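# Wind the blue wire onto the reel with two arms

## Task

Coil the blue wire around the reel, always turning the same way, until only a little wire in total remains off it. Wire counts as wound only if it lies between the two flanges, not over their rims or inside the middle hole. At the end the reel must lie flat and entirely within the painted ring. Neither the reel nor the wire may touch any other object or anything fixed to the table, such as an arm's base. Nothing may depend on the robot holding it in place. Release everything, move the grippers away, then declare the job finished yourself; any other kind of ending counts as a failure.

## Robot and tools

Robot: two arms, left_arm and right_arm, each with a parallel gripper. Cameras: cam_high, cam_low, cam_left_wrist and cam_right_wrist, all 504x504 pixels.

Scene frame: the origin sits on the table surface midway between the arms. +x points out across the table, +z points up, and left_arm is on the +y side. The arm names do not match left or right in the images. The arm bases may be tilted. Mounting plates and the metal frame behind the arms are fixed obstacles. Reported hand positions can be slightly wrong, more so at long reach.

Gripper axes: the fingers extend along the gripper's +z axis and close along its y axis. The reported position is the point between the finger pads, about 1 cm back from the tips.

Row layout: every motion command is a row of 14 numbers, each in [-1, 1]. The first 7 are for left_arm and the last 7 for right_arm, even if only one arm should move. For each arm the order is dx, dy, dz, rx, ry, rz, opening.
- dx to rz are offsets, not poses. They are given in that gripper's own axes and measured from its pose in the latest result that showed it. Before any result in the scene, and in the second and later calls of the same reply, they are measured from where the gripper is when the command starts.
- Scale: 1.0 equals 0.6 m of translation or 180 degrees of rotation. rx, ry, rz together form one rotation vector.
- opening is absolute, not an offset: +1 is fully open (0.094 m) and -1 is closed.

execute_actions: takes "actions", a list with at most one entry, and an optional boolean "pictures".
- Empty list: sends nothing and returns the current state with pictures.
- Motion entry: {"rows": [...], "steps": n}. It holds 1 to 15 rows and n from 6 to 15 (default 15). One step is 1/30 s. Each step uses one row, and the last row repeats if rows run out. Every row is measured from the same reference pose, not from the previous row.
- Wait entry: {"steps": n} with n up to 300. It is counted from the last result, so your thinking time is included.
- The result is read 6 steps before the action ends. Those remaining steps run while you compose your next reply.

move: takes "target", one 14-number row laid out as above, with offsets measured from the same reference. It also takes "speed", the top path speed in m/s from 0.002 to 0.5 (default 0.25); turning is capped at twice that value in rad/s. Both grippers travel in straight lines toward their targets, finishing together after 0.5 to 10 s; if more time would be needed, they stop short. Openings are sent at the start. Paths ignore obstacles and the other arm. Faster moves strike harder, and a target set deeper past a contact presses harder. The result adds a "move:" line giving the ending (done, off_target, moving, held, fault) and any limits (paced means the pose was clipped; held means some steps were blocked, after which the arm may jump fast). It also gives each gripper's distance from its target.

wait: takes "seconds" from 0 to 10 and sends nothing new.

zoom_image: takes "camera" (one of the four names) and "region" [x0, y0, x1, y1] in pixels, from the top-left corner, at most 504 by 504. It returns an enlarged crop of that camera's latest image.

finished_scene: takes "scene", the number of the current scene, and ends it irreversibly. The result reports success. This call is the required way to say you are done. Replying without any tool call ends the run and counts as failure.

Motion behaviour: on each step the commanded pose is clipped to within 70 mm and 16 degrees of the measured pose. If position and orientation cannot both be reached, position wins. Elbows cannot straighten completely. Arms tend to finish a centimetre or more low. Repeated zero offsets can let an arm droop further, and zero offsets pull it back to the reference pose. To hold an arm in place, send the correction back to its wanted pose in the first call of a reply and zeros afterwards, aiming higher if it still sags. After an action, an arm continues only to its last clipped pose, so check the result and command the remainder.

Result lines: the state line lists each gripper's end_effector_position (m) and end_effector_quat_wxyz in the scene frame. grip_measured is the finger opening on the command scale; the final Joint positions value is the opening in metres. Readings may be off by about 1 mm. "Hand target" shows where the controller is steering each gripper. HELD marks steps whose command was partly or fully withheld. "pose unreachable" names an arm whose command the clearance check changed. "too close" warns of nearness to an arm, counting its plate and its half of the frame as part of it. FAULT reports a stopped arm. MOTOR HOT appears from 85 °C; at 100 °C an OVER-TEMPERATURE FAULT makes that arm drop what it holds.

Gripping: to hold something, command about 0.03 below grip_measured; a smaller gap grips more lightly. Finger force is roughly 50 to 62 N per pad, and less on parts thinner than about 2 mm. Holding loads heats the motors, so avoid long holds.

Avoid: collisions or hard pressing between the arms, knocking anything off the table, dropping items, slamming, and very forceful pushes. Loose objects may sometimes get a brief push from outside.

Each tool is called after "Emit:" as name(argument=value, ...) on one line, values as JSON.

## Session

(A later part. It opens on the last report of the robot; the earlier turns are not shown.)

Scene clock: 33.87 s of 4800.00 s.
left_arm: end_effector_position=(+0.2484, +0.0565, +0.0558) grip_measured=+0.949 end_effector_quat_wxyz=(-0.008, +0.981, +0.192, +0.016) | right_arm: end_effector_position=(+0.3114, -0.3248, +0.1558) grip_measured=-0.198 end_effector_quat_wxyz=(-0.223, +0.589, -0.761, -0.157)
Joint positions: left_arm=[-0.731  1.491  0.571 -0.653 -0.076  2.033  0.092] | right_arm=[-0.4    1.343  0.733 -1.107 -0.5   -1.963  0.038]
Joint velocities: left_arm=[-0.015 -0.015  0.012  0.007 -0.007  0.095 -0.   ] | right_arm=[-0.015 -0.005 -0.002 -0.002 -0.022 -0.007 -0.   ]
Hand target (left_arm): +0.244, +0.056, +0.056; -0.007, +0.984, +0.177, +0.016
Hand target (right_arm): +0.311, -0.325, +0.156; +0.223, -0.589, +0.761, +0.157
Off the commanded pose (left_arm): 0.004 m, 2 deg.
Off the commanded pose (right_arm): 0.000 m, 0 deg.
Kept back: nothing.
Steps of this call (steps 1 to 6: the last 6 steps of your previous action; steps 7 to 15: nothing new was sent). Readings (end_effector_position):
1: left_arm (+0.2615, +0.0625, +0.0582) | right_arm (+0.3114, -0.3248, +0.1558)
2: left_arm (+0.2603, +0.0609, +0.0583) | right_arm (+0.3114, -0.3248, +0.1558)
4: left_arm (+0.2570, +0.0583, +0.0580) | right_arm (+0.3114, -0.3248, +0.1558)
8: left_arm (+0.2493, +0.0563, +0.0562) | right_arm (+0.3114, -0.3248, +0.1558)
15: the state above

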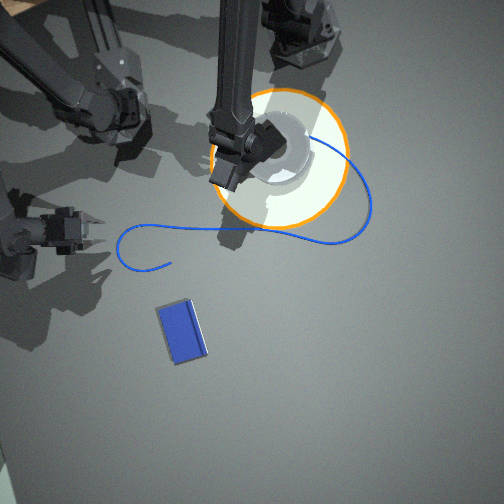

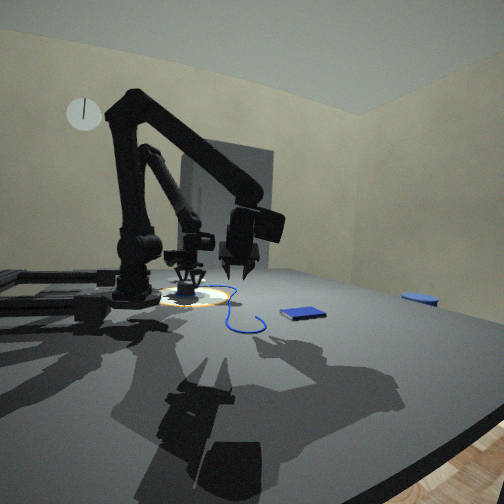

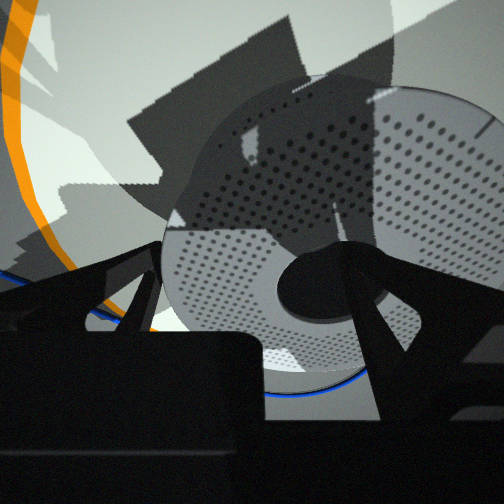

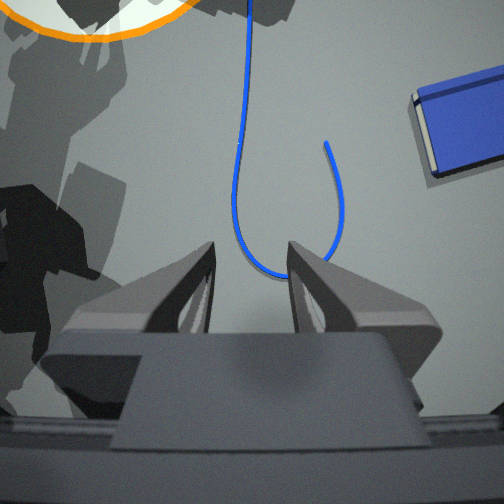

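Emit:
execute_actions(actions=[{"rows":[[0.01,0.015,-0.003,-0.003,-0.002,-0.004,0.95,0,0,0,0,0,0,-0.2],[0.02,0.03,-0.006,-0.006,-0.005,-0.008,0.95,0,0,0,0,0,0,-0.2],[0.028,0.042,-0.009,-0.009,-0.007,-0.012,0.95,0,0,0,0,0,0,-0.2],[0.033,0.05,-0.011,-0.01,-0.008,-0.015,0.9,0,0,0,0,0,0,-0.2],[0.033,0.05,-0.011,-0.01,-0.008,-0.015,0.8,0,0,0,0,0,0,-0.2],[0.033,0.05,-0.011,-0.01,-0.008,-0.015,0.68,0,0,0,0,0,0,-0.2],[0.033,0.05,-0.011,-0.01,-0.008,-0.015,0.56,0,0,0,0,0,0,-0.2],[0.033,0.05,-0.011,-0.01,-0.008,-0.015,0.45,0,0,0,0,0,0,-0.2],[0.033,0.05,-0.011,-0.01,-0.008,-0.015,0.35,0,0,0,0,0,0,-0.2],[0.033,0.05,-0.011,-0.01,-0.008,-0.015,0.26,0,0,0,0,0,0,-0.2],[0.033,0.05,-0.011,-0.01,-0.008,-0.015,0.19,0,0,0,0,0,0,-0.2],[0.033,0.05,-0.011,-0.01,-0.008,-0.015,0.14,0,0,0,0,0,0,-0.2],[0.033,0.05,-0.011,-0.01,-0.008,-0.015,0.115,0,0,0,0,0,0,-0.2]],"steps":13}])

Emit:
execute_actions(actions=[{"rows":[[0.004,0,0,0,0,-0.022,0.115,0,0,0,0,0,0,-0.2],[0.008,0,0,0,0.001,-0.044,0.115,0,0,0,0,0,0,-0.2],[0.013,-0.001,0.001,0,0.002,-0.067,0.115,0,0,0,0,0,0,-0.2],[0.02,-0.002,0.001,0,0.002,-0.086,0.115,0,0,0,0,0,0,-0.2],[0.024,-0.003,0.001,0,0.002,-0.1,0.115,0,0,0,0,0,0,-0.2],[0.028,-0.004,0.001,0,0.002,-0.114,0.115,0,0,0,0,0,0,-0.2],[0.031,-0.006,0.001,0,0.002,-0.128,0.115,0,0,0,0,0,0,-0.2],[0.035,-0.007,0.001,0,0.002,-0.142,0.115,0,0,0,0,0,0,-0.2],[0.039,-0.009,0.001,0,0.002,-0.156,0.115,0,0,0,0,0,0,-0.2],[0.042,-0.01,0.001,0,0.002,-0.169,0.115,0,0,0,0,0,0,-0.2],[0.046,-0.012,0.001,0,0.002,-0.183,0.115,0,0,0,0,0,0,-0.2],[0.049,-0.014,0.001,0,0.002,-0.197,0.115,0,0,0,0,0,0,-0.2],[0.053,-0.017,0.001,0,0.002,-0.211,0.115,0,0,0,0,0,0,-0.2],[0.056,-0.019,0.001,0,0.002,-0.225,0.115,0,0,0,0,0,0,-0.2],[0.059,-0.022,0.001,0,0.002,-0.239,0.115,0,0,0,0,0,0,-0.2]],"steps":15}])

Emit:
execute_actions(actions=[{"rows":[[0.02,-0.002,0.002,-0.001,0.002,-0.086,0.115,0,0,0,0,0,0,-0.2],[0.024,-0.003,0.002,-0.001,0.002,-0.1,0.115,0,0,0,0,0,0,-0.2],[0.028,-0.004,0.002,-0.001,0.002,-0.114,0.115,0,0,0,0,0,0,-0.2],[0.031,-0.006,0.002,-0.001,0.002,-0.128,0.115,0,0,0,0,0,0,-0.2],[0.035,-0.007,0.002,-0.001,0.002,-0.142,0.115,0,0,0,0,0,0,-0.2],[0.039,-0.009,0.002,-0.001,0.002,-0.156,0.115,0,0,0,0,0,0,-0.2],[0.042,-0.01,0.002,-0.001,0.002,-0.169,0.115,0,0,0,0,0,0,-0.2],[0.046,-0.012,0.002,-0.001,0.002,-0.183,0.115,0,0,0,0,0,0,-0.2],[0.049,-0.014,0.002,-0.001,0.002,-0.197,0.115,0,0,0,0,0,0,-0.2],[0.053,-0.017,0.002,-0.001,0.002,-0.211,0.115,0,0,0,0,0,0,-0.2],[0.056,-0.019,0.002,-0.001,0.002,-0.225,0.115,0,0,0,0,0,0,-0.2],[0.059,-0.022,0.002,-0.001,0.002,-0.239,0.115,0,0,0,0,0,0,-0.2],[0.062,-0.024,0.002,-0.001,0.002,-0.253,0.115,0,0,0,0,0,0,-0.2],[0.065,-0.027,0.002,-0.001,0.002,-0.267,0.115,0,0,0,0,0,0,-0.2],[0.068,-0.03,0.002,-0.001,0.002,-0.281,0.115,0,0,0,0,0,0,-0.2]],"steps":15}])

Emit:
execute_actions(actions=[{"rows":[[0.02,-0.002,0.003,-0.001,0.003,-0.086,0.115,0,0,0,0,0,0,-0.2],[0.024,-0.003,0.003,-0.001,0.003,-0.1,0.115,0,0,0,0,0,0,-0.2],[0.028,-0.004,0.003,-0.001,0.003,-0.114,0.115,0,0,0,0,0,0,-0.2],[0.031,-0.006,0.003,-0.001,0.003,-0.128,0.115,0,0,0,0,0,0,-0.2],[0.035,-0.007,0.003,-0.001,0.003,-0.142,0.115,0,0,0,0,0,0,-0.2],[0.039,-0.009,0.003,-0.001,0.003,-0.156,0.115,0,0,0,0,0,0,-0.2],[0.042,-0.01,0.003,-0.001,0.003,-0.169,0.115,0,0,0,0,0,0,-0.2],[0.046,-0.012,0.003,-0.001,0.003,-0.183,0.115,0,0,0,0,0,0,-0.2],[0.049,-0.014,0.003,-0.001,0.003,-0.197,0.115,0,0,0,0,0,0,-0.2],[0.053,-0.017,0.003,-0.001,0.003,-0.211,0.115,0,0,0,0,0,0,-0.2],[0.056,-0.019,0.003,-0.001,0.003,-0.225,0.115,0,0,0,0,0,0,-0.2],[0.059,-0.022,0.003,-0.001,0.003,-0.239,0.115,0,0,0,0,0,0,-0.2],[0.062,-0.024,0.003,-0.001,0.003,-0.253,0.115,0,0,0,0,0,0,-0.2],[0.065,-0.027,0.003,-0.001,0.003,-0.267,0.115,0,0,0,0,0,0,-0.2],[0.068,-0.03,0.003,-0.001,0.003,-0.281,0.115,0,0,0,0,0,0,-0.2]],"steps":15}])

Emit:
execute_actions(actions=[{"rows":[[0.02,-0.002,0.003,-0.003,0.002,-0.086,0.115,0,0,0,0,0,0,-0.2],[0.024,-0.003,0.003,-0.003,0.002,-0.1,0.115,0,0,0,0,0,0,-0.2],[0.028,-0.004,0.003,-0.003,0.002,-0.114,0.115,0,0,0,0,0,0,-0.2],[0.031,-0.006,0.003,-0.003,0.002,-0.128,0.115,0,0,0,0,0,0,-0.2],[0.035,-0.007,0.003,-0.003,0.002,-0.142,0.115,0,0,0,0,0,0,-0.2],[0.039,-0.009,0.003,-0.003,0.002,-0.156,0.115,0,0,0,0,0,0,-0.2],[0.042,-0.01,0.003,-0.003,0.002,-0.169,0.115,0,0,0,0,0,0,-0.2],[0.046,-0.012,0.003,-0.003,0.002,-0.183,0.115,0,0,0,0,0,0,-0.2],[0.049,-0.014,0.003,-0.003,0.002,-0.197,0.115,0,0,0,0,0,0,-0.2],[0.053,-0.017,0.003,-0.003,0.002,-0.211,0.115,0,0,0,0,0,0,-0.2],[0.056,-0.019,0.003,-0.003,0.002,-0.225,0.115,0,0,0,0,0,0,-0.2],[0.059,-0.022,0.003,-0.003,0.002,-0.239,0.115,0,0,0,0,0,0,-0.2],[0.062,-0.024,0.003,-0.003,0.002,-0.253,0.115,0,0,0,0,0,0,-0.2],[0.065,-0.027,0.003,-0.003,0.002,-0.267,0.115,0,0,0,0,0,0,-0.2],[0.068,-0.03,0.003,-0.003,0.002,-0.281,0.115,0,0,0,0,0,0,-0.2]],"steps":15}])

Emit:
execute_actions(actions=[{"rows":[[0.02,-0.002,0.004,-0.005,-0.001,-0.086,0.115,0,0,0,0,0,0,-0.2],[0.024,-0.003,0.004,-0.005,-0.001,-0.1,0.115,0,0,0,0,0,0,-0.2],[0.028,-0.004,0.004,-0.005,-0.001,-0.114,0.115,0,0,0,0,0,0,-0.2],[0.031,-0.006,0.004,-0.005,-0.001,-0.128,0.115,0,0,0,0,0,0,-0.2],[0.035,-0.007,0.004,-0.005,-0.001,-0.142,0.115,0,0,0,0,0,0,-0.2],[0.039,-0.009,0.004,-0.005,-0.001,-0.156,0.115,0,0,0,0,0,0,-0.2],[0.042,-0.01,0.004,-0.005,-0.001,-0.169,0.115,0,0,0,0,0,0,-0.2],[0.046,-0.012,0.004,-0.005,-0.001,-0.183,0.115,0,0,0,0,0,0,-0.2],[0.049,-0.014,0.004,-0.005,-0.001,-0.197,0.115,0,0,0,0,0,0,-0.2],[0.053,-0.017,0.004,-0.005,-0.001,-0.211,0.115,0,0,0,0,0,0,-0.2],[0.056,-0.019,0.004,-0.005,-0.001,-0.225,0.115,0,0,0,0,0,0,-0.2],[0.059,-0.022,0.004,-0.005,-0.001,-0.239,0.115,0,0,0,0,0,0,-0.2],[0.062,-0.024,0.004,-0.005,-0.001,-0.253,0.115,0,0,0,0,0,0,-0.2],[0.065,-0.027,0.004,-0.005,-0.001,-0.267,0.115,0,0,0,0,0,0,-0.2],[0.068,-0.03,0.004,-0.005,-0.001,-0.281,0.115,0,0,0,0,0,0,-0.2]],"steps":15}])

Emit:
execute_actions(actions=[{"rows":[[0.02,0.002,0.005,-0.003,-0.005,-0.086,0.115,0,0,0,0,0,0,-0.2],[0.024,0.001,0.005,-0.003,-0.005,-0.1,0.115,0,0,0,0,0,0,-0.2],[0.028,0,0.005,-0.003,-0.005,-0.114,0.115,0,0,0,0,0,0,-0.2],[0.031,-0.002,0.005,-0.003,-0.005,-0.128,0.115,0,0,0,0,0,0,-0.2],[0.035,-0.003,0.005,-0.003,-0.005,-0.142,0.115,0,0,0,0,0,0,-0.2],[0.039,-0.005,0.005,-0.003,-0.005,-0.156,0.115,0,0,0,0,0,0,-0.2],[0.042,-0.006,0.005,-0.003,-0.005,-0.169,0.115,0,0,0,0,0,0,-0.2],[0.046,-0.008,0.005,-0.003,-0.005,-0.183,0.115,0,0,0,0,0,0,-0.2],[0.049,-0.01,0.005,-0.003,-0.005,-0.197,0.115,0,0,0,0,0,0,-0.2],[0.053,-0.013,0.005,-0.003,-0.005,-0.211,0.115,0,0,0,0,0,0,-0.2],[0.056,-0.015,0.005,-0.003,-0.005,-0.225,0.115,0,0,0,0,0,0,-0.2],[0.059,-0.018,0.005,-0.003,-0.005,-0.239,0.115,0,0,0,0,0,0,-0.2],[0.061,-0.02,0.005,-0.003,-0.005,-0.251,0.115,0,0,0,0,0,0,-0.2],[0.062,-0.021,0.005,-0.003,-0.005,-0.26,0.115,0,0,0,0,0,0,-0.2],[0.063,-0.022,0.005,-0.003,-0.005,-0.265,0.115,0,0,0,0,0,0,-0.2]],"steps":15}])

Emit:
execute_actions(actions=[{"rows":[[0,0,0,0,0,-0.01,0.4,0,0,0,0,0,0,-0.2],[-0.005,-0.003,-0.001,0.001,0.002,0.03,0.7,0,0,0,0,0,0,-0.2],[-0.012,-0.007,-0.002,0.002,0.004,0.06,0.95,0,0,0,0,0,0,-0.2],[-0.018,-0.013,-0.003,0.003,0.006,0.083,0.95,0,0,0,0,0,0,-0.2],[-0.02,-0.018,-0.004,0.005,0.007,0.1,0.95,0,0,0,0,0,0,-0.2],[-0.024,-0.022,-0.005,0.006,0.007,0.114,0.95,0,0,0,0,0,0,-0.2],[-0.026,-0.027,-0.006,0.007,0.007,0.128,0.95,0,0,0,0,0,0,-0.2],[-0.029,-0.031,-0.007,0.007,0.007,0.142,0.95,0,0,0,0,0,0,-0.2],[-0.033,-0.036,-0.008,0.008,0.007,0.156,0.95,0,0,0,0,0,0,-0.2],[-0.035,-0.04,-0.009,0.009,0.007,0.169,0.95,0,0,0,0,0,0,-0.2],[-0.039,-0.042,-0.009,0.009,0.007,0.183,0.95,0,0,0,0,0,0,-0.2],[-0.042,-0.044,-0.009,0.009,0.007,0.197,0.95,0,0,0,0,0,0,-0.2],[-0.046,-0.047,-0.009,0.009,0.007,0.211,0.95,0,0,0,0,0,0,-0.2],[-0.049,-0.049,-0.009,0.009,0.007,0.225,0.95,0,0,0,0,0,0,-0.2],[-0.052,-0.052,-0.009,0.009,0.007,0.239,0.95,0,0,0,0,0,0,-0.2]],"steps":15}])

Emit:
execute_actions(actions=[{"rows":[[-0.035,-0.028,-0.009,0.01,-0.002,0.086,0.95,0,0,0,0,0,0,-0.2],[-0.039,-0.029,-0.009,0.01,-0.002,0.1,0.95,0,0,0,0,0,0,-0.2],[-0.043,-0.03,-0.009,0.01,-0.002,0.114,0.95,0,0,0,0,0,0,-0.2],[-0.046,-0.032,-0.009,0.01,-0.002,0.128,0.95,0,0,0,0,0,0,-0.2],[-0.05,-0.033,-0.009,0.01,-0.002,0.142,0.95,0,0,0,0,0,0,-0.2],[-0.054,-0.035,-0.009,0.01,-0.002,0.156,0.95,0,0,0,0,0,0,-0.2],[-0.057,-0.036,-0.009,0.01,-0.002,0.169,0.95,0,0,0,0,0,0,-0.2],[-0.061,-0.038,-0.009,0.01,-0.002,0.183,0.95,0,0,0,0,0,0,-0.2],[-0.064,-0.04,-0.009,0.01,-0.002,0.197,0.95,0,0,0,0,0,0,-0.2],[-0.068,-0.043,-0.009,0.01,-0.002,0.211,0.95,0,0,0,0,0,0,-0.2],[-0.071,-0.045,-0.009,0.01,-0.002,0.225,0.95,0,0,0,0,0,0,-0.2],[-0.074,-0.048,-0.009,0.01,-0.002,0.239,0.95,0,0,0,0,0,0,-0.2],[-0.077,-0.05,-0.009,0.01,-0.002,0.253,0.95,0,0,0,0,0,0,-0.2],[-0.08,-0.053,-0.009,0.01,-0.002,0.267,0.95,0,0,0,0,0,0,-0.2],[-0.083,-0.056,-0.009,0.01,-0.002,0.281,0.95,0,0,0,0,0,0,-0.2]],"steps":15}])

Emit:
execute_actions(actions=[{"rows":[[-0.046,-0.01,-0.008,0.004,-0.008,0.086,0.95,0,0,0,0,0,0,-0.2],[-0.05,-0.011,-0.008,0.004,-0.008,0.1,0.95,0,0,0,0,0,0,-0.2],[-0.054,-0.012,-0.008,0.004,-0.008,0.114,0.95,0,0,0,0,0,0,-0.2],[-0.057,-0.014,-0.008,0.004,-0.008,0.128,0.95,0,0,0,0,0,0,-0.2],[-0.061,-0.015,-0.008,0.004,-0.008,0.142,0.95,0,0,0,0,0,0,-0.2],[-0.065,-0.017,-0.008,0.004,-0.008,0.156,0.95,0,0,0,0,0,0,-0.2],[-0.068,-0.018,-0.008,0.004,-0.008,0.169,0.95,0,0,0,0,0,0,-0.2],[-0.072,-0.02,-0.008,0.004,-0.008,0.183,0.95,0,0,0,0,0,0,-0.2],[-0.075,-0.022,-0.008,0.004,-0.008,0.197,0.95,0,0,0,0,0,0,-0.2],[-0.079,-0.025,-0.008,0.004,-0.008,0.211,0.95,0,0,0,0,0,0,-0.2],[-0.082,-0.027,-0.008,0.004,-0.008,0.225,0.95,0,0,0,0,0,0,-0.2],[-0.085,-0.03,-0.008,0.004,-0.008,0.239,0.95,0,0,0,0,0,0,-0.2],[-0.088,-0.032,-0.008,0.004,-0.008,0.253,0.95,0,0,0,0,0,0,-0.2],[-0.091,-0.035,-0.008,0.004,-0.008,0.267,0.95,0,0,0,0,0,0,-0.2],[-0.094,-0.038,-0.008,0.004,-0.008,0.281,0.95,0,0,0,0,0,0,-0.2]],"steps":15}])

Emit:
execute_actions(actions=[{"rows":[[-0.047,0.008,-0.008,-0.002,-0.009,0.086,0.95,0,0,0,0,0,0,-0.2],[-0.051,0.007,-0.008,-0.002,-0.009,0.1,0.95,0,0,0,0,0,0,-0.2],[-0.055,0.006,-0.008,-0.002,-0.009,0.114,0.95,0,0,0,0,0,0,-0.2],[-0.058,0.004,-0.008,-0.002,-0.009,0.128,0.95,0,0,0,0,0,0,-0.2],[-0.062,0.003,-0.008,-0.002,-0.009,0.142,0.95,0,0,0,0,0,0,-0.2],[-0.066,0.001,-0.008,-0.002,-0.009,0.156,0.95,0,0,0,0,0,0,-0.2],[-0.069,0,-0.008,-0.002,-0.009,0.169,0.95,0,0,0,0,0,0,-0.2],[-0.073,-0.002,-0.008,-0.002,-0.009,0.183,0.95,0,0,0,0,0,0,-0.2],[-0.076,-0.004,-0.008,-0.002,-0.009,0.197,0.95,0,0,0,0,0,0,-0.2],[-0.08,-0.007,-0.008,-0.002,-0.009,0.211,0.95,0,0,0,0,0,0,-0.2],[-0.083,-0.009,-0.008,-0.002,-0.009,0.225,0.95,0,0,0,0,0,0,-0.2],[-0.086,-0.012,-0.008,-0.002,-0.009,0.239,0.95,0,0,0,0,0,0,-0.2],[-0.089,-0.014,-0.008,-0.002,-0.009,0.253,0.95,0,0,0,0,0,0,-0.2],[-0.092,-0.017,-0.008,-0.002,-0.009,0.267,0.95,0,0,0,0,0,0,-0.2],[-0.095,-0.02,-0.008,-0.002,-0.009,0.281,0.95,0,0,0,0,0,0,-0.2]],"steps":15}])

Emit:
execute_actions(actions=[{"rows":[[-0.038,0.023,-0.009,-0.006,-0.006,0.086,0.95,0,0,0,0,0,0,-0.2],[-0.042,0.022,-0.009,-0.006,-0.006,0.1,0.95,0,0,0,0,0,0,-0.2],[-0.046,0.021,-0.009,-0.006,-0.006,0.114,0.95,0,0,0,0,0,0,-0.2],[-0.049,0.019,-0.009,-0.006,-0.006,0.128,0.95,0,0,0,0,0,0,-0.2],[-0.053,0.018,-0.009,-0.006,-0.006,0.142,0.95,0,0,0,0,0,0,-0.2],[-0.057,0.016,-0.009,-0.006,-0.006,0.156,0.95,0,0,0,0,0,0,-0.2],[-0.06,0.015,-0.009,-0.006,-0.006,0.169,0.95,0,0,0,0,0,0,-0.2],[-0.064,0.013,-0.009,-0.006,-0.006,0.183,0.95,0,0,0,0,0,0,-0.2],[-0.067,0.011,-0.009,-0.006,-0.006,0.197,0.95,0,0,0,0,0,0,-0.2],[-0.071,0.008,-0.009,-0.006,-0.006,0.211,0.95,0,0,0,0,0,0,-0.2],[-0.074,0.006,-0.009,-0.006,-0.006,0.225,0.95,0,0,0,0,0,0,-0.2],[-0.077,0.003,-0.009,-0.006,-0.006,0.239,0.95,0,0,0,0,0,0,-0.2],[-0.08,0.001,-0.009,-0.006,-0.006,0.253,0.95,0,0,0,0,0,0,-0.2],[-0.083,-0.002,-0.009,-0.006,-0.006,0.267,0.95,0,0,0,0,0,0,-0.2],[-0.086,-0.005,-0.009,-0.006,-0.006,0.281,0.95,0,0,0,0,0,0,-0.2]],"steps":15}])

Emit:
execute_actions(actions=[{"rows":[[-0.022,0.023,-0.008,-0.008,-0.001,0.086,0.95,0,0,0,0,0,0,-0.2],[-0.026,0.02,-0.007,-0.007,-0.001,0.1,0.95,0,0,0,0,0,0,-0.2],[-0.029,0.016,-0.007,-0.006,-0.001,0.114,0.95,0,0,0,0,0,0,-0.2],[-0.032,0.012,-0.006,-0.006,-0.001,0.128,0.95,0,0,0,0,0,0,-0.2],[-0.036,0.008,-0.005,-0.005,-0.001,0.142,0.95,0,0,0,0,0,0,-0.2],[-0.04,0.004,-0.005,-0.004,-0.001,0.156,0.95,0,0,0,0,0,0,-0.2],[-0.043,0,-0.004,-0.003,-0.001,0.169,0.95,0,0,0,0,0,0,-0.2],[-0.046,-0.004,-0.003,-0.002,-0.001,0.183,0.9,0,0,0,0,0,0,-0.2],[-0.049,-0.009,-0.003,-0.002,-0.001,0.194,0.8,0,0,0,0,0,0,-0.2],[-0.053,-0.014,-0.002,-0.001,-0.001,0.2,0.7,0,0,0,0,0,0,-0.2],[-0.054,-0.016,-0.002,0,-0.001,0.2,0.6,0,0,0,0,0,0,-0.2],[-0.054,-0.016,-0.002,0,-0.001,0.2,0.5,0,0,0,0,0,0,-0.2],[-0.054,-0.016,-0.002,0,-0.001,0.2,0.41,0,0,0,0,0,0,-0.2],[-0.054,-0.016,-0.002,0,-0.001,0.2,0.33,0,0,0,0,0,0,-0.2],[-0.054,-0.016,-0.002,0,-0.001,0.2,0.26,0,0,0,0,0,0,-0.2]],"steps":15}])

Emit:
wait(seconds=0.2)

Scene clock: 41.17 s of 4800.00 s.
left_arm: end_effector_position=(+0.2596, +0.0459, +0.0568) grip_measured=+0.622 end_effector_quat_wxyz=(+0.002, +0.980, +0.200, +0.003) | right_arm: end_effector_position=(+0.3114, -0.3248, +0.1558) grip_measured=-0.198 end_effector_quat_wxyz=(-0.223, +0.589, -0.761, -0.157)
Joint positions: left_arm=[-0.714  1.523  0.615 -0.664 -0.043  2.033  0.076] | right_arm=[-0.4    1.343  0.733 -1.107 -0.5   -1.963  0.038]
Joint velocities: left_arm=[ 0.073  0.142  0.247 -0.002  0.095 -0.051 -0.122] | right_arm=[ 0.005  0.005  0.002 -0.002  0.037 -0.081  0.001]
Steps of this call (steps 1 to 90: nothing new was sent; then 4.07 s passed at rest; steps 91 to 97: the first 7 steps of this action). Readings (end_effector_position):
91: left_arm (+0.2480, +0.0561, +0.0557) | right_arm (+0.3114, -0.3248, +0.1558)
92: left_arm (+0.2474, +0.0549, +0.0556) | right_arm (+0.3114, -0.3248, +0.1558)
94: left_arm (+0.2488, +0.0518, +0.0556) | right_arm (+0.3114, -0.3248, +0.1558)
97: the state above

Scene clock: 41.67 s of 4800.00 s.
left_arm: end_effector_position=(+0.2731, +0.0530, +0.0580) grip_measured=+0.137 end_effector_quat_wxyz=(+0.005, +0.940, +0.341, +0.003) | right_arm: end_effector_position=(+0.3114, -0.3248, +0.1558) grip_measured=-0.198 end_effector_quat_wxyz=(-0.223, +0.589, -0.761, -0.157)
Joint positions: left_arm=[-0.668  1.529  0.628 -0.665 -0.041  1.786  0.053] | right_arm=[-0.4    1.343  0.733 -1.107 -0.5   -1.963  0.038]
Joint velocities: left_arm=[ 0.249 -0.005  0.007  0.002  0.037 -0.989  0.   ] | right_arm=[-0.005 -0.005  0.012  0.002  0.007  0.051  0.   ]
Off your previous action's commanded pose (left_arm): 0.015 m, 1 deg at its last step (step 6 of this call).
Off your previous action's commanded pose (right_arm): 0.000 m, 0 deg at its last step (step 6 of this call).
Steps of this call (steps 1 to 6: the last 6 steps of your previous action; steps 7 to 15: the first 9 steps of this action, its rows measured from where the robot was after step 6). Readings (end_effector_position):
6: left_arm (+0.2648, +0.0423, +0.0586) | right_arm (+0.3114, -0.3248, +0.1558)
7: left_arm (+0.2648, +0.0423, +0.0586) | right_arm (+0.3114, -0.3248, +0.1558)
8: left_arm (+0.2650, +0.0424, +0.0585) | right_arm (+0.3114, -0.3248, +0.1558)
10: left_arm (+0.2656, +0.0433, +0.0585) | right_arm (+0.3114, -0.3248, +0.1558)
14: left_arm (+0.2714, +0.0507, +0.0581) | right_arm (+0.3114, -0.3248, +0.1558)
15: the state above

Scene clock: 42.17 s of 4800.00 s.
left_arm: end_effector_position=(+0.2941, +0.0829, +0.0581) grip_measured=+0.137 end_effector_quat_wxyz=(+0.006, +0.783, +0.622, +0.002) | right_arm: end_effector_position=(+0.3114, -0.3248, +0.1558) grip_measured=-0.198 end_effector_quat_wxyz=(-0.223, +0.589, -0.761, -0.157)
Joint positions: left_arm=[-0.551  1.523  0.629 -0.665 -0.041  1.258  0.053] | right_arm=[-0.4    1.343  0.733 -1.107 -0.5   -1.963  0.038]
Joint velocities: left_arm=[ 0.2   -0.044 -0.022  0.002  0.007 -1.136 -0.001] | right_arm=[-0.005 -0.024  0.012 -0.017  0.037  0.051 -0.001]
Off your previous action's commanded pose (left_arm): 0.011 m, 13 deg at its last step (step 6 of this call).
Off your previous action's commanded pose (right_arm): 0.000 m, 0 deg at its last step (step 6 of this call).
Steps of this call (steps 1 to 6: the last 6 steps of your previous action; steps 7 to 15: the first 9 steps of this action, its rows measured from where the robot was after step 6). Readings (end_effector_position):
6: left_arm (+0.2821, +0.0644, +0.0578) | right_arm (+0.3114, -0.3248, +0.1558)
7: left_arm (+0.2836, +0.0664, +0.0580) | right_arm (+0.3114, -0.3248, +0.1558)
8: left_arm (+0.2851, +0.0684, +0.0581) | right_arm (+0.3114, -0.3248, +0.1558)
10: left_arm (+0.2879, +0.0727, +0.0580) | right_arm (+0.3114, -0.3248, +0.1558)
14: left_arm (+0.2932, +0.0808, +0.0582) | right_arm (+0.3114, -0.3248, +0.1558)
15: the state above

Scene clock: 42.67 s of 4800.00 s.
left_arm: end_effector_position=(+0.2909, +0.1169, +0.0580) grip_measured=+0.137 end_effector_quat_wxyz=(+0.003, +0.537, +0.843, -0.000) | right_arm: end_effector_position=(+0.3114, -0.3248, +0.1558) grip_measured=-0.198 end_effector_quat_wxyz=(-0.223, +0.589, -0.761, -0.157)
Joint positions: left_arm=[-0.458  1.479  0.581 -0.664 -0.04   0.686  0.053] | right_arm=[-0.4    1.343  0.733 -1.107 -0.5   -1.963  0.038]
Joint velocities: left_arm=[ 0.151 -0.142 -0.139  0.007 -0.022 -1.179 -0.   ] | right_arm=[-0.005 -0.005  0.007 -0.002  0.007 -0.022 -0.   ]
Off your previous action's commanded pose (left_arm): 0.011 m, 13 deg at its last step (step 6 of this call).
Off your previous action's commanded pose (right_arm): 0.000 m, 0 deg at its last step (step 6 of this call).
Steps of this call (steps 1 to 6: the last 6 steps of your previous action; steps 7 to 15: the first 9 steps of this action, its rows measured from where the robot was after step 6). Readings (end_effector_position):
6: left_arm (+0.2946, +0.0976, +0.0581) | right_arm (+0.3114, -0.3248, +0.1558)
7: left_arm (+0.2945, +0.1000, +0.0581) | right_arm (+0.3114, -0.3248, +0.1558)
8: left_arm (+0.2946, +0.1022, +0.0580) | right_arm (+0.3114, -0.3248, +0.1558)
10: left_arm (+0.2946, +0.1063, +0.0580) | right_arm (+0.3114, -0.3248, +0.1558)
14: left_arm (+0.2920, +0.1147, +0.0580) | right_arm (+0.3114, -0.3248, +0.1558)
15: the state above

Scene clock: 43.17 s of 4800.00 s.
left_arm: end_effector_position=(+0.2646, +0.1392, +0.0577) grip_measured=+0.138 end_effector_quat_wxyz=(+0.001, +0.242, +0.970, -0.001) | right_arm: end_effector_position=(+0.3114, -0.3248, +0.1558) grip_measured=-0.198 end_effector_quat_wxyz=(-0.223, +0.589, -0.761, -0.157)
Joint positions: left_arm=[-0.424  1.4    0.496 -0.662 -0.039  0.073  0.053] | right_arm=[-0.4    1.343  0.733 -1.107 -0.5   -1.963  0.038]
Joint velocities: left_arm=[ 0.015 -0.19  -0.178 -0.002 -0.007 -1.282 -0.001] | right_arm=[-0.005 -0.005 -0.017 -0.002 -0.051 -0.022 -0.   ]
Off your previous action's commanded pose (left_arm): 0.011 m, 13 deg at its last step (step 6 of this call).
Off your previous action's commanded pose (right_arm): 0.000 m, 0 deg at its last step (step 6 of this call).
Steps of this call (steps 1 to 6: the last 6 steps of your previous action; steps 7 to 15: the first 9 steps of this action, its rows measured from where the robot was after step 6). Readings (end_effector_position):
6: left_arm (+0.2820, +0.1292, +0.0578) | right_arm (+0.3114, -0.3248, +0.1558)
7: left_arm (+0.2804, +0.1308, +0.0578) | right_arm (+0.3114, -0.3248, +0.1558)
8: left_arm (+0.2786, +0.1321, +0.0578) | right_arm (+0.3114, -0.3248, +0.1558)
10: left_arm (+0.2750, +0.1342, +0.0579) | right_arm (+0.3114, -0.3248, +0.1558)
14: left_arm (+0.2665, +0.1382, +0.0577) | right_arm (+0.3114, -0.3248, +0.1558)
15: the state above

Scene clock: 43.67 s of 4800.00 s.
left_arm: end_effector_position=(+0.2330, +0.1454, +0.0575) grip_measured=+0.138 end_effector_quat_wxyz=(+0.001, -0.085, +0.996, -0.004) | right_arm: end_effector_position=(+0.3114, -0.3248, +0.1558) grip_measured=-0.198 end_effector_quat_wxyz=(-0.223, +0.589, -0.761, -0.157)
Joint positions: left_arm=[-0.451  1.315  0.414 -0.662 -0.034 -0.611  0.053] | right_arm=[-0.4    1.343  0.733 -1.107 -0.5   -1.963  0.038]
Joint velocities: left_arm=[-0.19  -0.151 -0.129 -0.002  0.022 -1.458 -0.   ] | right_arm=[ 0.005 -0.005 -0.002  0.017 -0.051  0.037  0.001]
Off your previous action's commanded pose (left_arm): 0.010 m, 13 deg at its last step (step 6 of this call).
Off your previous action's commanded pose (right_arm): 0.000 m, 0 deg at its last step (step 6 of this call).
Steps of this call (steps 1 to 6: the last 6 steps of your previous action; steps 7 to 15: the first 9 steps of this action, its rows measured from where the robot was after step 6). Readings (end_effector_position):
6: left_arm (+0.2512, +0.1446, +0.0576) | right_arm (+0.3114, -0.3248, +0.1558)
7: left_arm (+0.2492, +0.1455, +0.0576) | right_arm (+0.3114, -0.3248, +0.1558)
8: left_arm (+0.2472, +0.1463, +0.0576) | right_arm (+0.3114, -0.3248, +0.1558)
10: left_arm (+0.2434, +0.1471, +0.0575) | right_arm (+0.3114, -0.3248, +0.1558)
14: left_arm (+0.2350, +0.1461, +0.0575) | right_arm (+0.3114, -0.3248, +0.1558)
15: the state above

Scene clock: 44.17 s of 4800.00 s.
left_arm: end_effector_position=(+0.2063, +0.1257, +0.0574) grip_measured=+0.138 end_effector_quat_wxyz=(-0.002, -0.391, +0.920, -0.008) | right_arm: end_effector_position=(+0.3114, -0.3248, +0.1558) grip_measured=-0.198 end_effector_quat_wxyz=(-0.223, +0.589, -0.761, -0.157)
Joint positions: left_arm=[-0.582  1.277  0.376 -0.662 -0.03  -1.377  0.053] | right_arm=[-0.4    1.343  0.733 -1.107 -0.5   -1.963  0.038]
Joint velocities: left_arm=[-0.327 -0.005 -0.007 -0.002  0.066 -1.502  0.   ] | right_arm=[ 0.005 -0.015  0.002 -0.017  0.022 -0.066  0.001]
Off your previous action's commanded pose (left_arm): 0.014 m, 13 deg at its last step (step 6 of this call).
Off your previous action's commanded pose (right_arm): 0.000 m, 0 deg at its last step (step 6 of this call).
Steps of this call (steps 1 to 6: the last 6 steps of your previous action; steps 7 to 15: the first 9 steps of this action, its rows measured from where the robot was after step 6). Readings (end_effector_position):
6: left_arm (+0.2205, +0.1391, +0.0575) | right_arm (+0.3114, -0.3248, +0.1558)
7: left_arm (+0.2186, +0.1379, +0.0574) | right_arm (+0.3114, -0.3248, +0.1558)
8: left_arm (+0.2169, +0.1368, +0.0574) | right_arm (+0.3114, -0.3248, +0.1558)
10: left_arm (+0.2138, +0.1343, +0.0574) | right_arm (+0.3114, -0.3248, +0.1558)
14: left_arm (+0.2078, +0.1277, +0.0574) | right_arm (+0.3114, -0.3248, +0.1558)
15: the state above

Scene clock: 44.67 s of 4800.00 s.
left_arm: end_effector_position=(+0.2055, +0.1252, +0.0571) grip_measured=+0.948 end_effector_quat_wxyz=(-0.002, -0.381, +0.925, -0.007) | right_arm: end_effector_position=(+0.3114, -0.3248, +0.1558) grip_measured=-0.198 end_effector_quat_wxyz=(-0.223, +0.589, -0.761, -0.157)
Joint positions: left_arm=[-0.586  1.277  0.375 -0.662 -0.03  -1.359  0.092] | right_arm=[-0.4    1.343  0.733 -1.107 -0.5   -1.963  0.038]
Joint velocities: left_arm=[ 0.278  0.005 -0.012 -0.022 -0.007  1.473 -0.001] | right_arm=[ 0.005  0.005 -0.012 -0.002  0.007 -0.007  0.   ]
Off your previous action's commanded pose (left_arm): 0.007 m, 12 deg at its last step (step 6 of this call).
Off your previous action's commanded pose (right_arm): 0.000 m, 0 deg at its last step (step 6 of this call).
Steps of this call (steps 1 to 6: the last 6 steps of your previous action; steps 7 to 15: the first 9 steps of this action, its rows measured from where the robot was after step 6). Readings (end_effector_position):
6: left_arm (+0.1979, +0.1138, +0.0578) | right_arm (+0.3114, -0.3248, +0.1558)
7: left_arm (+0.1972, +0.1128, +0.0578) | right_arm (+0.3114, -0.3248, +0.1558)
8: left_arm (+0.1973, +0.1130, +0.0578) | right_arm (+0.3114, -0.3248, +0.1558)
10: left_arm (+0.1987, +0.1148, +0.0577) | right_arm (+0.3114, -0.3248, +0.1558)
14: left_arm (+0.2044, +0.1234, +0.0573) | right_arm (+0.3114, -0.3248, +0.1558)
15: the state above

Scene clock: 45.17 s of 4800.00 s.
left_arm: end_effector_position=(+0.2329, +0.1387, +0.0564) grip_measured=+0.948 end_effector_quat_wxyz=(-0.001, -0.064, +0.998, -0.000) | right_arm: end_effector_position=(+0.3114, -0.3248, +0.1558) grip_measured=-0.198 end_effector_quat_wxyz=(-0.223, +0.589, -0.761, -0.157)
Joint positions: left_arm=[-0.48   1.333  0.424 -0.662 -0.039 -0.6    0.092] | right_arm=[-0.4    1.343  0.733 -1.107 -0.5   -1.963  0.038]
Joint velocities: left_arm=[ 0.151  0.151  0.149  0.002 -0.051  1.487  0.   ] | right_arm=[-0.015  0.005 -0.012 -0.022  0.007 -0.007  0.001]
Off your previous action's commanded pose (left_arm): 0.027 m, 13 deg at its last step (step 6 of this call).
Off your previous action's commanded pose (right_arm): 0.000 m, 0 deg at its last step (step 6 of this call).
Steps of this call (steps 1 to 6: the last 6 steps of your previous action; steps 7 to 15: the first 9 steps of this action, its rows measured from where the robot was after step 6). Readings (end_effector_position):
6: left_arm (+0.2148, +0.1325, +0.0567) | right_arm (+0.3114, -0.3248, +0.1558)
7: left_arm (+0.2173, +0.1340, +0.0567) | right_arm (+0.3114, -0.3248, +0.1558)
8: left_arm (+0.2193, +0.1352, +0.0567) | right_arm (+0.3114, -0.3248, +0.1558)
10: left_arm (+0.2228, +0.1365, +0.0567) | right_arm (+0.3114, -0.3248, +0.1558)
14: left_arm (+0.2305, +0.1384, +0.0564) | right_arm (+0.3114, -0.3248, +0.1558)
15: the state above

Scene clock: 45.67 s of 4800.00 s.
left_arm: end_effector_position=(+0.2680, +0.1285, +0.0566) grip_measured=+0.948 end_effector_quat_wxyz=(-0.001, +0.268, +0.963, +0.000) | right_arm: end_effector_position=(+0.3114, -0.3248, +0.1558) grip_measured=-0.198 end_effector_quat_wxyz=(-0.223, +0.589, -0.761, -0.157)
Joint positions: left_arm=[-0.456  1.427  0.518 -0.662 -0.042  0.094  0.092] | right_arm=[-0.4    1.343  0.733 -1.107 -0.5   -1.963  0.038]
Joint velocities: left_arm=[-0.015  0.171  0.168 -0.017  0.007  1.223  0.   ] | right_arm=[ 0.005 -0.015 -0.002 -0.007 -0.037 -0.007  0.   ]
Off your previous action's commanded pose (left_arm): 0.028 m, 13 deg at its last step (step 6 of this call).
Off your previous action's commanded pose (right_arm): 0.000 m, 0 deg at its last step (step 6 of this call).
Steps of this call (steps 1 to 6: the last 6 steps of your previous action; steps 7 to 15: the first 9 steps of this action, its rows measured from where the robot was after step 6). Readings (end_effector_position):
6: left_arm (+0.2484, +0.1363, +0.0570) | right_arm (+0.3114, -0.3248, +0.1558)
7: left_arm (+0.2510, +0.1361, +0.0570) | right_arm (+0.3114, -0.3248, +0.1558)
8: left_arm (+0.2535, +0.1353, +0.0570) | right_arm (+0.3114, -0.3248, +0.1558)
10: left_arm (+0.2577, +0.1335, +0.0569) | right_arm (+0.3114, -0.3248, +0.1558)
14: left_arm (+0.2658, +0.1296, +0.0566) | right_arm (+0.3114, -0.3248, +0.1558)
15: the state above

Scene clock: 46.17 s of 4800.00 s.
left_arm: end_effector_position=(+0.2943, +0.1037, +0.0566) grip_measured=+0.948 end_effector_quat_wxyz=(+0.003, +0.565, +0.825, +0.000) | right_arm: end_effector_position=(+0.3114, -0.3248, +0.1558) grip_measured=-0.198 end_effector_quat_wxyz=(-0.223, +0.589, -0.761, -0.157)
Joint positions: left_arm=[-0.492  1.506  0.604 -0.662 -0.041  0.717  0.092] | right_arm=[-0.4    1.343  0.733 -1.107 -0.5   -1.963  0.038]
Joint velocities: left_arm=[-0.142  0.112  0.12   0.007  0.022  1.121  0.   ] | right_arm=[ 0.005 -0.005 -0.002 -0.002 -0.022 -0.007 -0.   ]
Off your previous action's commanded pose (left_arm): 0.026 m, 13 deg at its last step (step 6 of this call).
Off your previous action's commanded pose (right_arm): 0.000 m, 0 deg at its last step (step 6 of this call).
Steps of this call (steps 1 to 6: the last 6 steps of your previous action; steps 7 to 15: the first 9 steps of this action, its rows measured from where the robot was after step 6). Readings (end_effector_position):
6: left_arm (+0.2813, +0.1214, +0.0566) | right_arm (+0.3114, -0.3248, +0.1558)
7: left_arm (+0.2836, +0.1203, +0.0566) | right_arm (+0.3114, -0.3248, +0.1558)
8: left_arm (+0.2855, +0.1188, +0.0566) | right_arm (+0.3114, -0.3248, +0.1558)
10: left_arm (+0.2890, +0.1149, +0.0567) | right_arm (+0.3114, -0.3248, +0.1558)
14: left_arm (+0.2934, +0.1059, +0.0566) | right_arm (+0.3114, -0.3248, +0.1558)
15: the state above

Scene clock: 46.67 s of 4800.00 s.
left_arm: end_effector_position=(+0.2965, +0.0675, +0.0573) grip_measured=+0.948 end_effector_quat_wxyz=(+0.009, +0.807, +0.591, +0.002) | right_arm: end_effector_position=(+0.3114, -0.3248, +0.1558) grip_measured=-0.198 end_effector_quat_wxyz=(-0.223, +0.589, -0.761, -0.157)
Joint positions: left_arm=[-0.587  1.547  0.653 -0.662 -0.039  1.299  0.092] | right_arm=[-0.4    1.343  0.733 -1.107 -0.5   -1.963  0.038]
Joint velocities: left_arm=[-0.19   0.054  0.046  0.002  0.022  1.048  0.   ] | right_arm=[-0.015 -0.005 -0.017  0.022  0.007 -0.022 -0.   ]
Off your previous action's commanded pose (left_arm): 0.023 m, 12 deg at its last step (step 6 of this call).
Off your previous action's commanded pose (right_arm): 0.000 m, 0 deg at its last step (step 6 of this call).
Steps of this call (steps 1 to 6: the last 6 steps of your previous action; steps 7 to 15: the first 9 steps of this action, its rows measured from where the robot was after step 6). Readings (end_effector_position):
6: left_arm (+0.2981, +0.0896, +0.0565) | right_arm (+0.3114, -0.3248, +0.1558)
7: left_arm (+0.2985, +0.0871, +0.0566) | right_arm (+0.3114, -0.3248, +0.1558)
8: left_arm (+0.2987, +0.0845, +0.0567) | right_arm (+0.3114, -0.3248, +0.1558)
10: left_arm (+0.2986, +0.0791, +0.0570) | right_arm (+0.3114, -0.3248, +0.1558)
14: left_arm (+0.2971, +0.0695, +0.0575) | right_arm (+0.3114, -0.3248, +0.1558)
15: the state above

Scene clock: 47.17 s of 4800.00 s.
left_arm: end_effector_position=(+0.2769, +0.0375, +0.0580) grip_measured=+0.845 end_effector_quat_wxyz=(+0.008, +0.957, +0.290, +0.006) | right_arm: end_effector_position=(+0.3114, -0.3248, +0.1558) grip_measured=-0.198 end_effector_quat_wxyz=(-0.223, +0.589, -0.761, -0.157)
Joint positions: left_arm=[-0.699  1.553  0.657 -0.662 -0.041  1.864  0.087] | right_arm=[-0.4    1.343  0.733 -1.107 -0.5   -1.963  0.038]
Joint velocities: left_arm=[-0.181 -0.005  0.007  0.007  0.007  1.077 -0.086] | right_arm=[-0.005 -0.015  0.002  0.007 -0.022 -0.066  0.   ]
Off your previous action's commanded pose (left_arm): 0.021 m, 12 deg at its last step (step 6 of this call).
Off your previous action's commanded pose (right_arm): 0.000 m, 0 deg at its last step (step 6 of this call).
Steps of this call (steps 1 to 6: the last 6 steps of your previous action; steps 7 to 15: the first 9 steps of this action, its rows measured from where the robot was after step 6). Readings (end_effector_position):
6: left_arm (+0.2903, +0.0558, +0.0571) | right_arm (+0.3114, -0.3248, +0.1558)
7: left_arm (+0.2891, +0.0540, +0.0572) | right_arm (+0.3114, -0.3248, +0.1558)
8: left_arm (+0.2876, +0.0518, +0.0573) | right_arm (+0.3114, -0.3248, +0.1558)
10: left_arm (+0.2842, +0.0472, +0.0575) | right_arm (+0.3114, -0.3248, +0.1558)
14: left_arm (+0.2782, +0.0392, +0.0579) | right_arm (+0.3114, -0.3248, +0.1558)
15: the state above

Scene clock: 47.57 s of 4800.00 s.
left_arm: end_effector_position=(+0.2668, +0.0363, +0.0551) grip_measured=+0.262 end_effector_quat_wxyz=(+0.004, +0.979, +0.202, +0.002) | right_arm: end_effector_position=(+0.3114, -0.3248, +0.1558) grip_measured=-0.198 end_effector_quat_wxyz=(-0.223, +0.589, -0.761, -0.157)
Joint positions: left_arm=[-0.72   1.553  0.644 -0.662 -0.039  2.023  0.059] | right_arm=[-0.4    1.343  0.733 -1.107 -0.5   -1.963  0.038]
Joint velocities: left_arm=[ 0.005 -0.005 -0.002 -0.017  0.022  0.037  0.001] | right_arm=[ 0.005 -0.005 -0.002  0.002  0.022 -0.11  -0.001]
Hand target (left_arm): +0.264, +0.034, +0.058; +0.007, +0.983, +0.186, +0.004
Hand target (right_arm): +0.311, -0.325, +0.156; +0.223, -0.589, +0.761, +0.157
Off the commanded pose (left_arm): 0.004 m, 2 deg.
Off the commanded pose (right_arm): 0.000 m, 0 deg.
Kept back: nothing.
Steps of this call (steps 1 to 6: the last 6 steps of your previous action; steps 7 to 12: nothing new was sent). Readings (end_effector_position):
1: left_arm (+0.2753, +0.0362, +0.0579) | right_arm (+0.3114, -0.3248, +0.1558)
2: left_arm (+0.2735, +0.0353, +0.0576) | right_arm (+0.3114, -0.3248, +0.1558)
4: left_arm (+0.2698, +0.0347, +0.0566) | right_arm (+0.3114, -0.3248, +0.1558)
8: left_arm (+0.2669, +0.0364, +0.0551) | right_arm (+0.3114, -0.3248, +0.1558)
12: the state above

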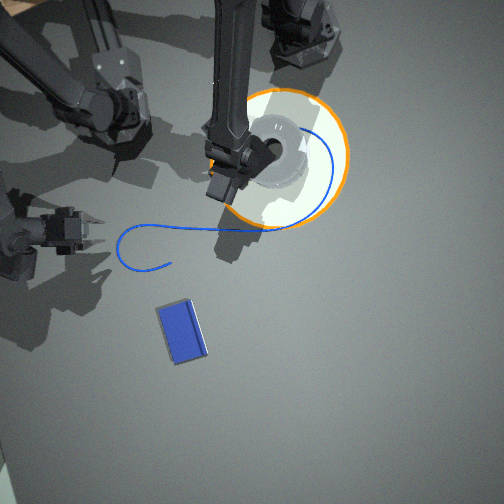

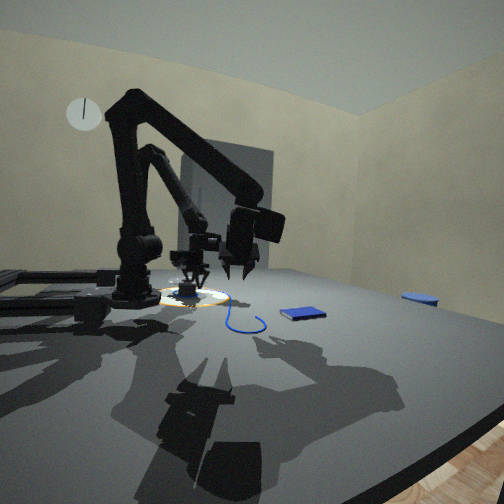

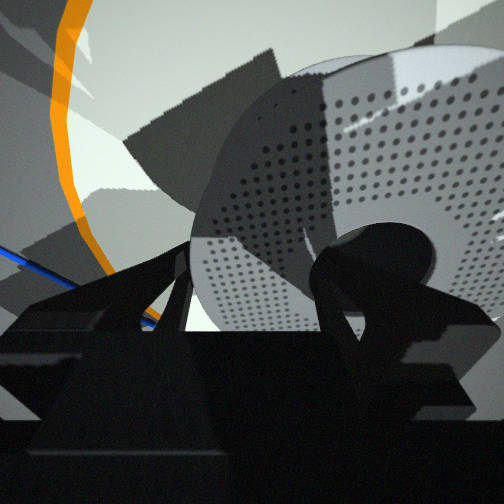

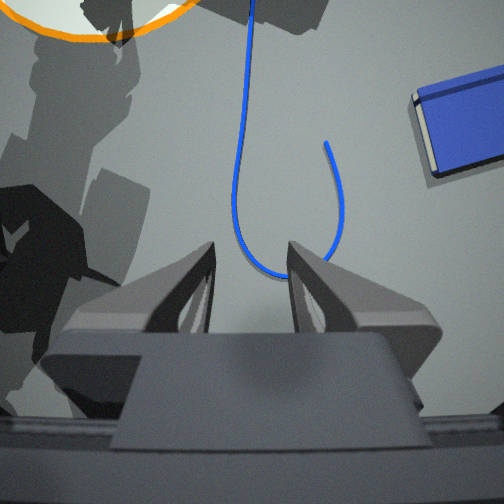

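Emit:
execute_actions(actions=[])

Scene clock: 49.10 s of 4800.00 s.
left_arm: end_effector_position=(+0.2667, +0.0362, +0.0551) grip_measured=+0.262 end_effector_quat_wxyz=(+0.004, +0.981, +0.196, +0.002) | right_arm: end_effector_position=(+0.3114, -0.3248, +0.1558) grip_measured=-0.198 end_effector_quat_wxyz=(-0.223, +0.589, -0.761, -0.157)
Joint positions: left_arm=[-0.72   1.553  0.644 -0.662 -0.039  2.034  0.059] | right_arm=[-0.4    1.343  0.733 -1.107 -0.5   -1.963  0.038]
Joint velocities: left_arm=[-0.005 -0.005  0.007  0.027  0.007  0.007  0.   ] | right_arm=[-0.015 -0.015  0.007  0.002 -0.022 -0.066 -0.   ]
Hand target (left_arm): +0.264, +0.034, +0.058; +0.007, +0.983, +0.186, +0.004
Hand target (right_arm): +0.311, -0.325, +0.156; +0.223, -0.589, +0.761, +0.157
Off the commanded pose (left_arm): 0.004 m, 1 deg.
Off the commanded pose (right_arm): 0.000 m, 0 deg.
Kept back: nothing.
Steps of this call (steps 1 to 46: nothing new was sent). Readings (end_effector_position):
1: left_arm (+0.2668, +0.0363, +0.0551) | right_arm (+0.3114, -0.3248, +0.1558)
2: left_arm (+0.2668, +0.0363, +0.0551) | right_arm (+0.3114, -0.3248, +0.1558)
4: left_arm (+0.2668, +0.0363, +0.0551) | right_arm (+0.3114, -0.3248, +0.1558)
8: left_arm (+0.2667, +0.0362, +0.0551) | right_arm (+0.3114, -0.3248, +0.1558)
46: the state above

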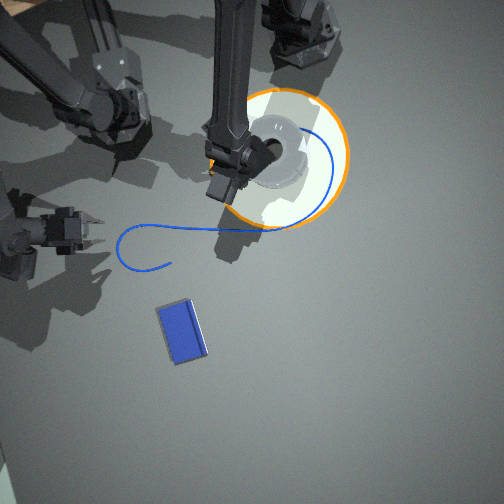

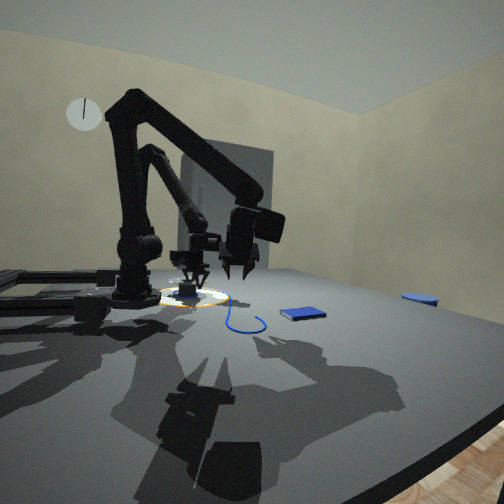

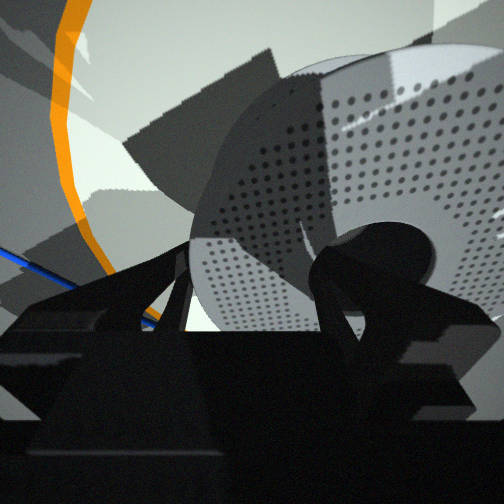

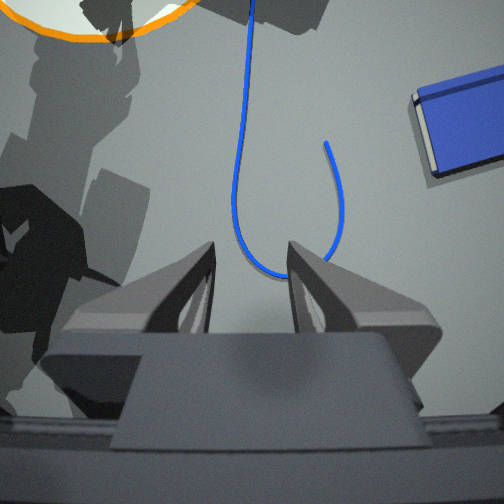

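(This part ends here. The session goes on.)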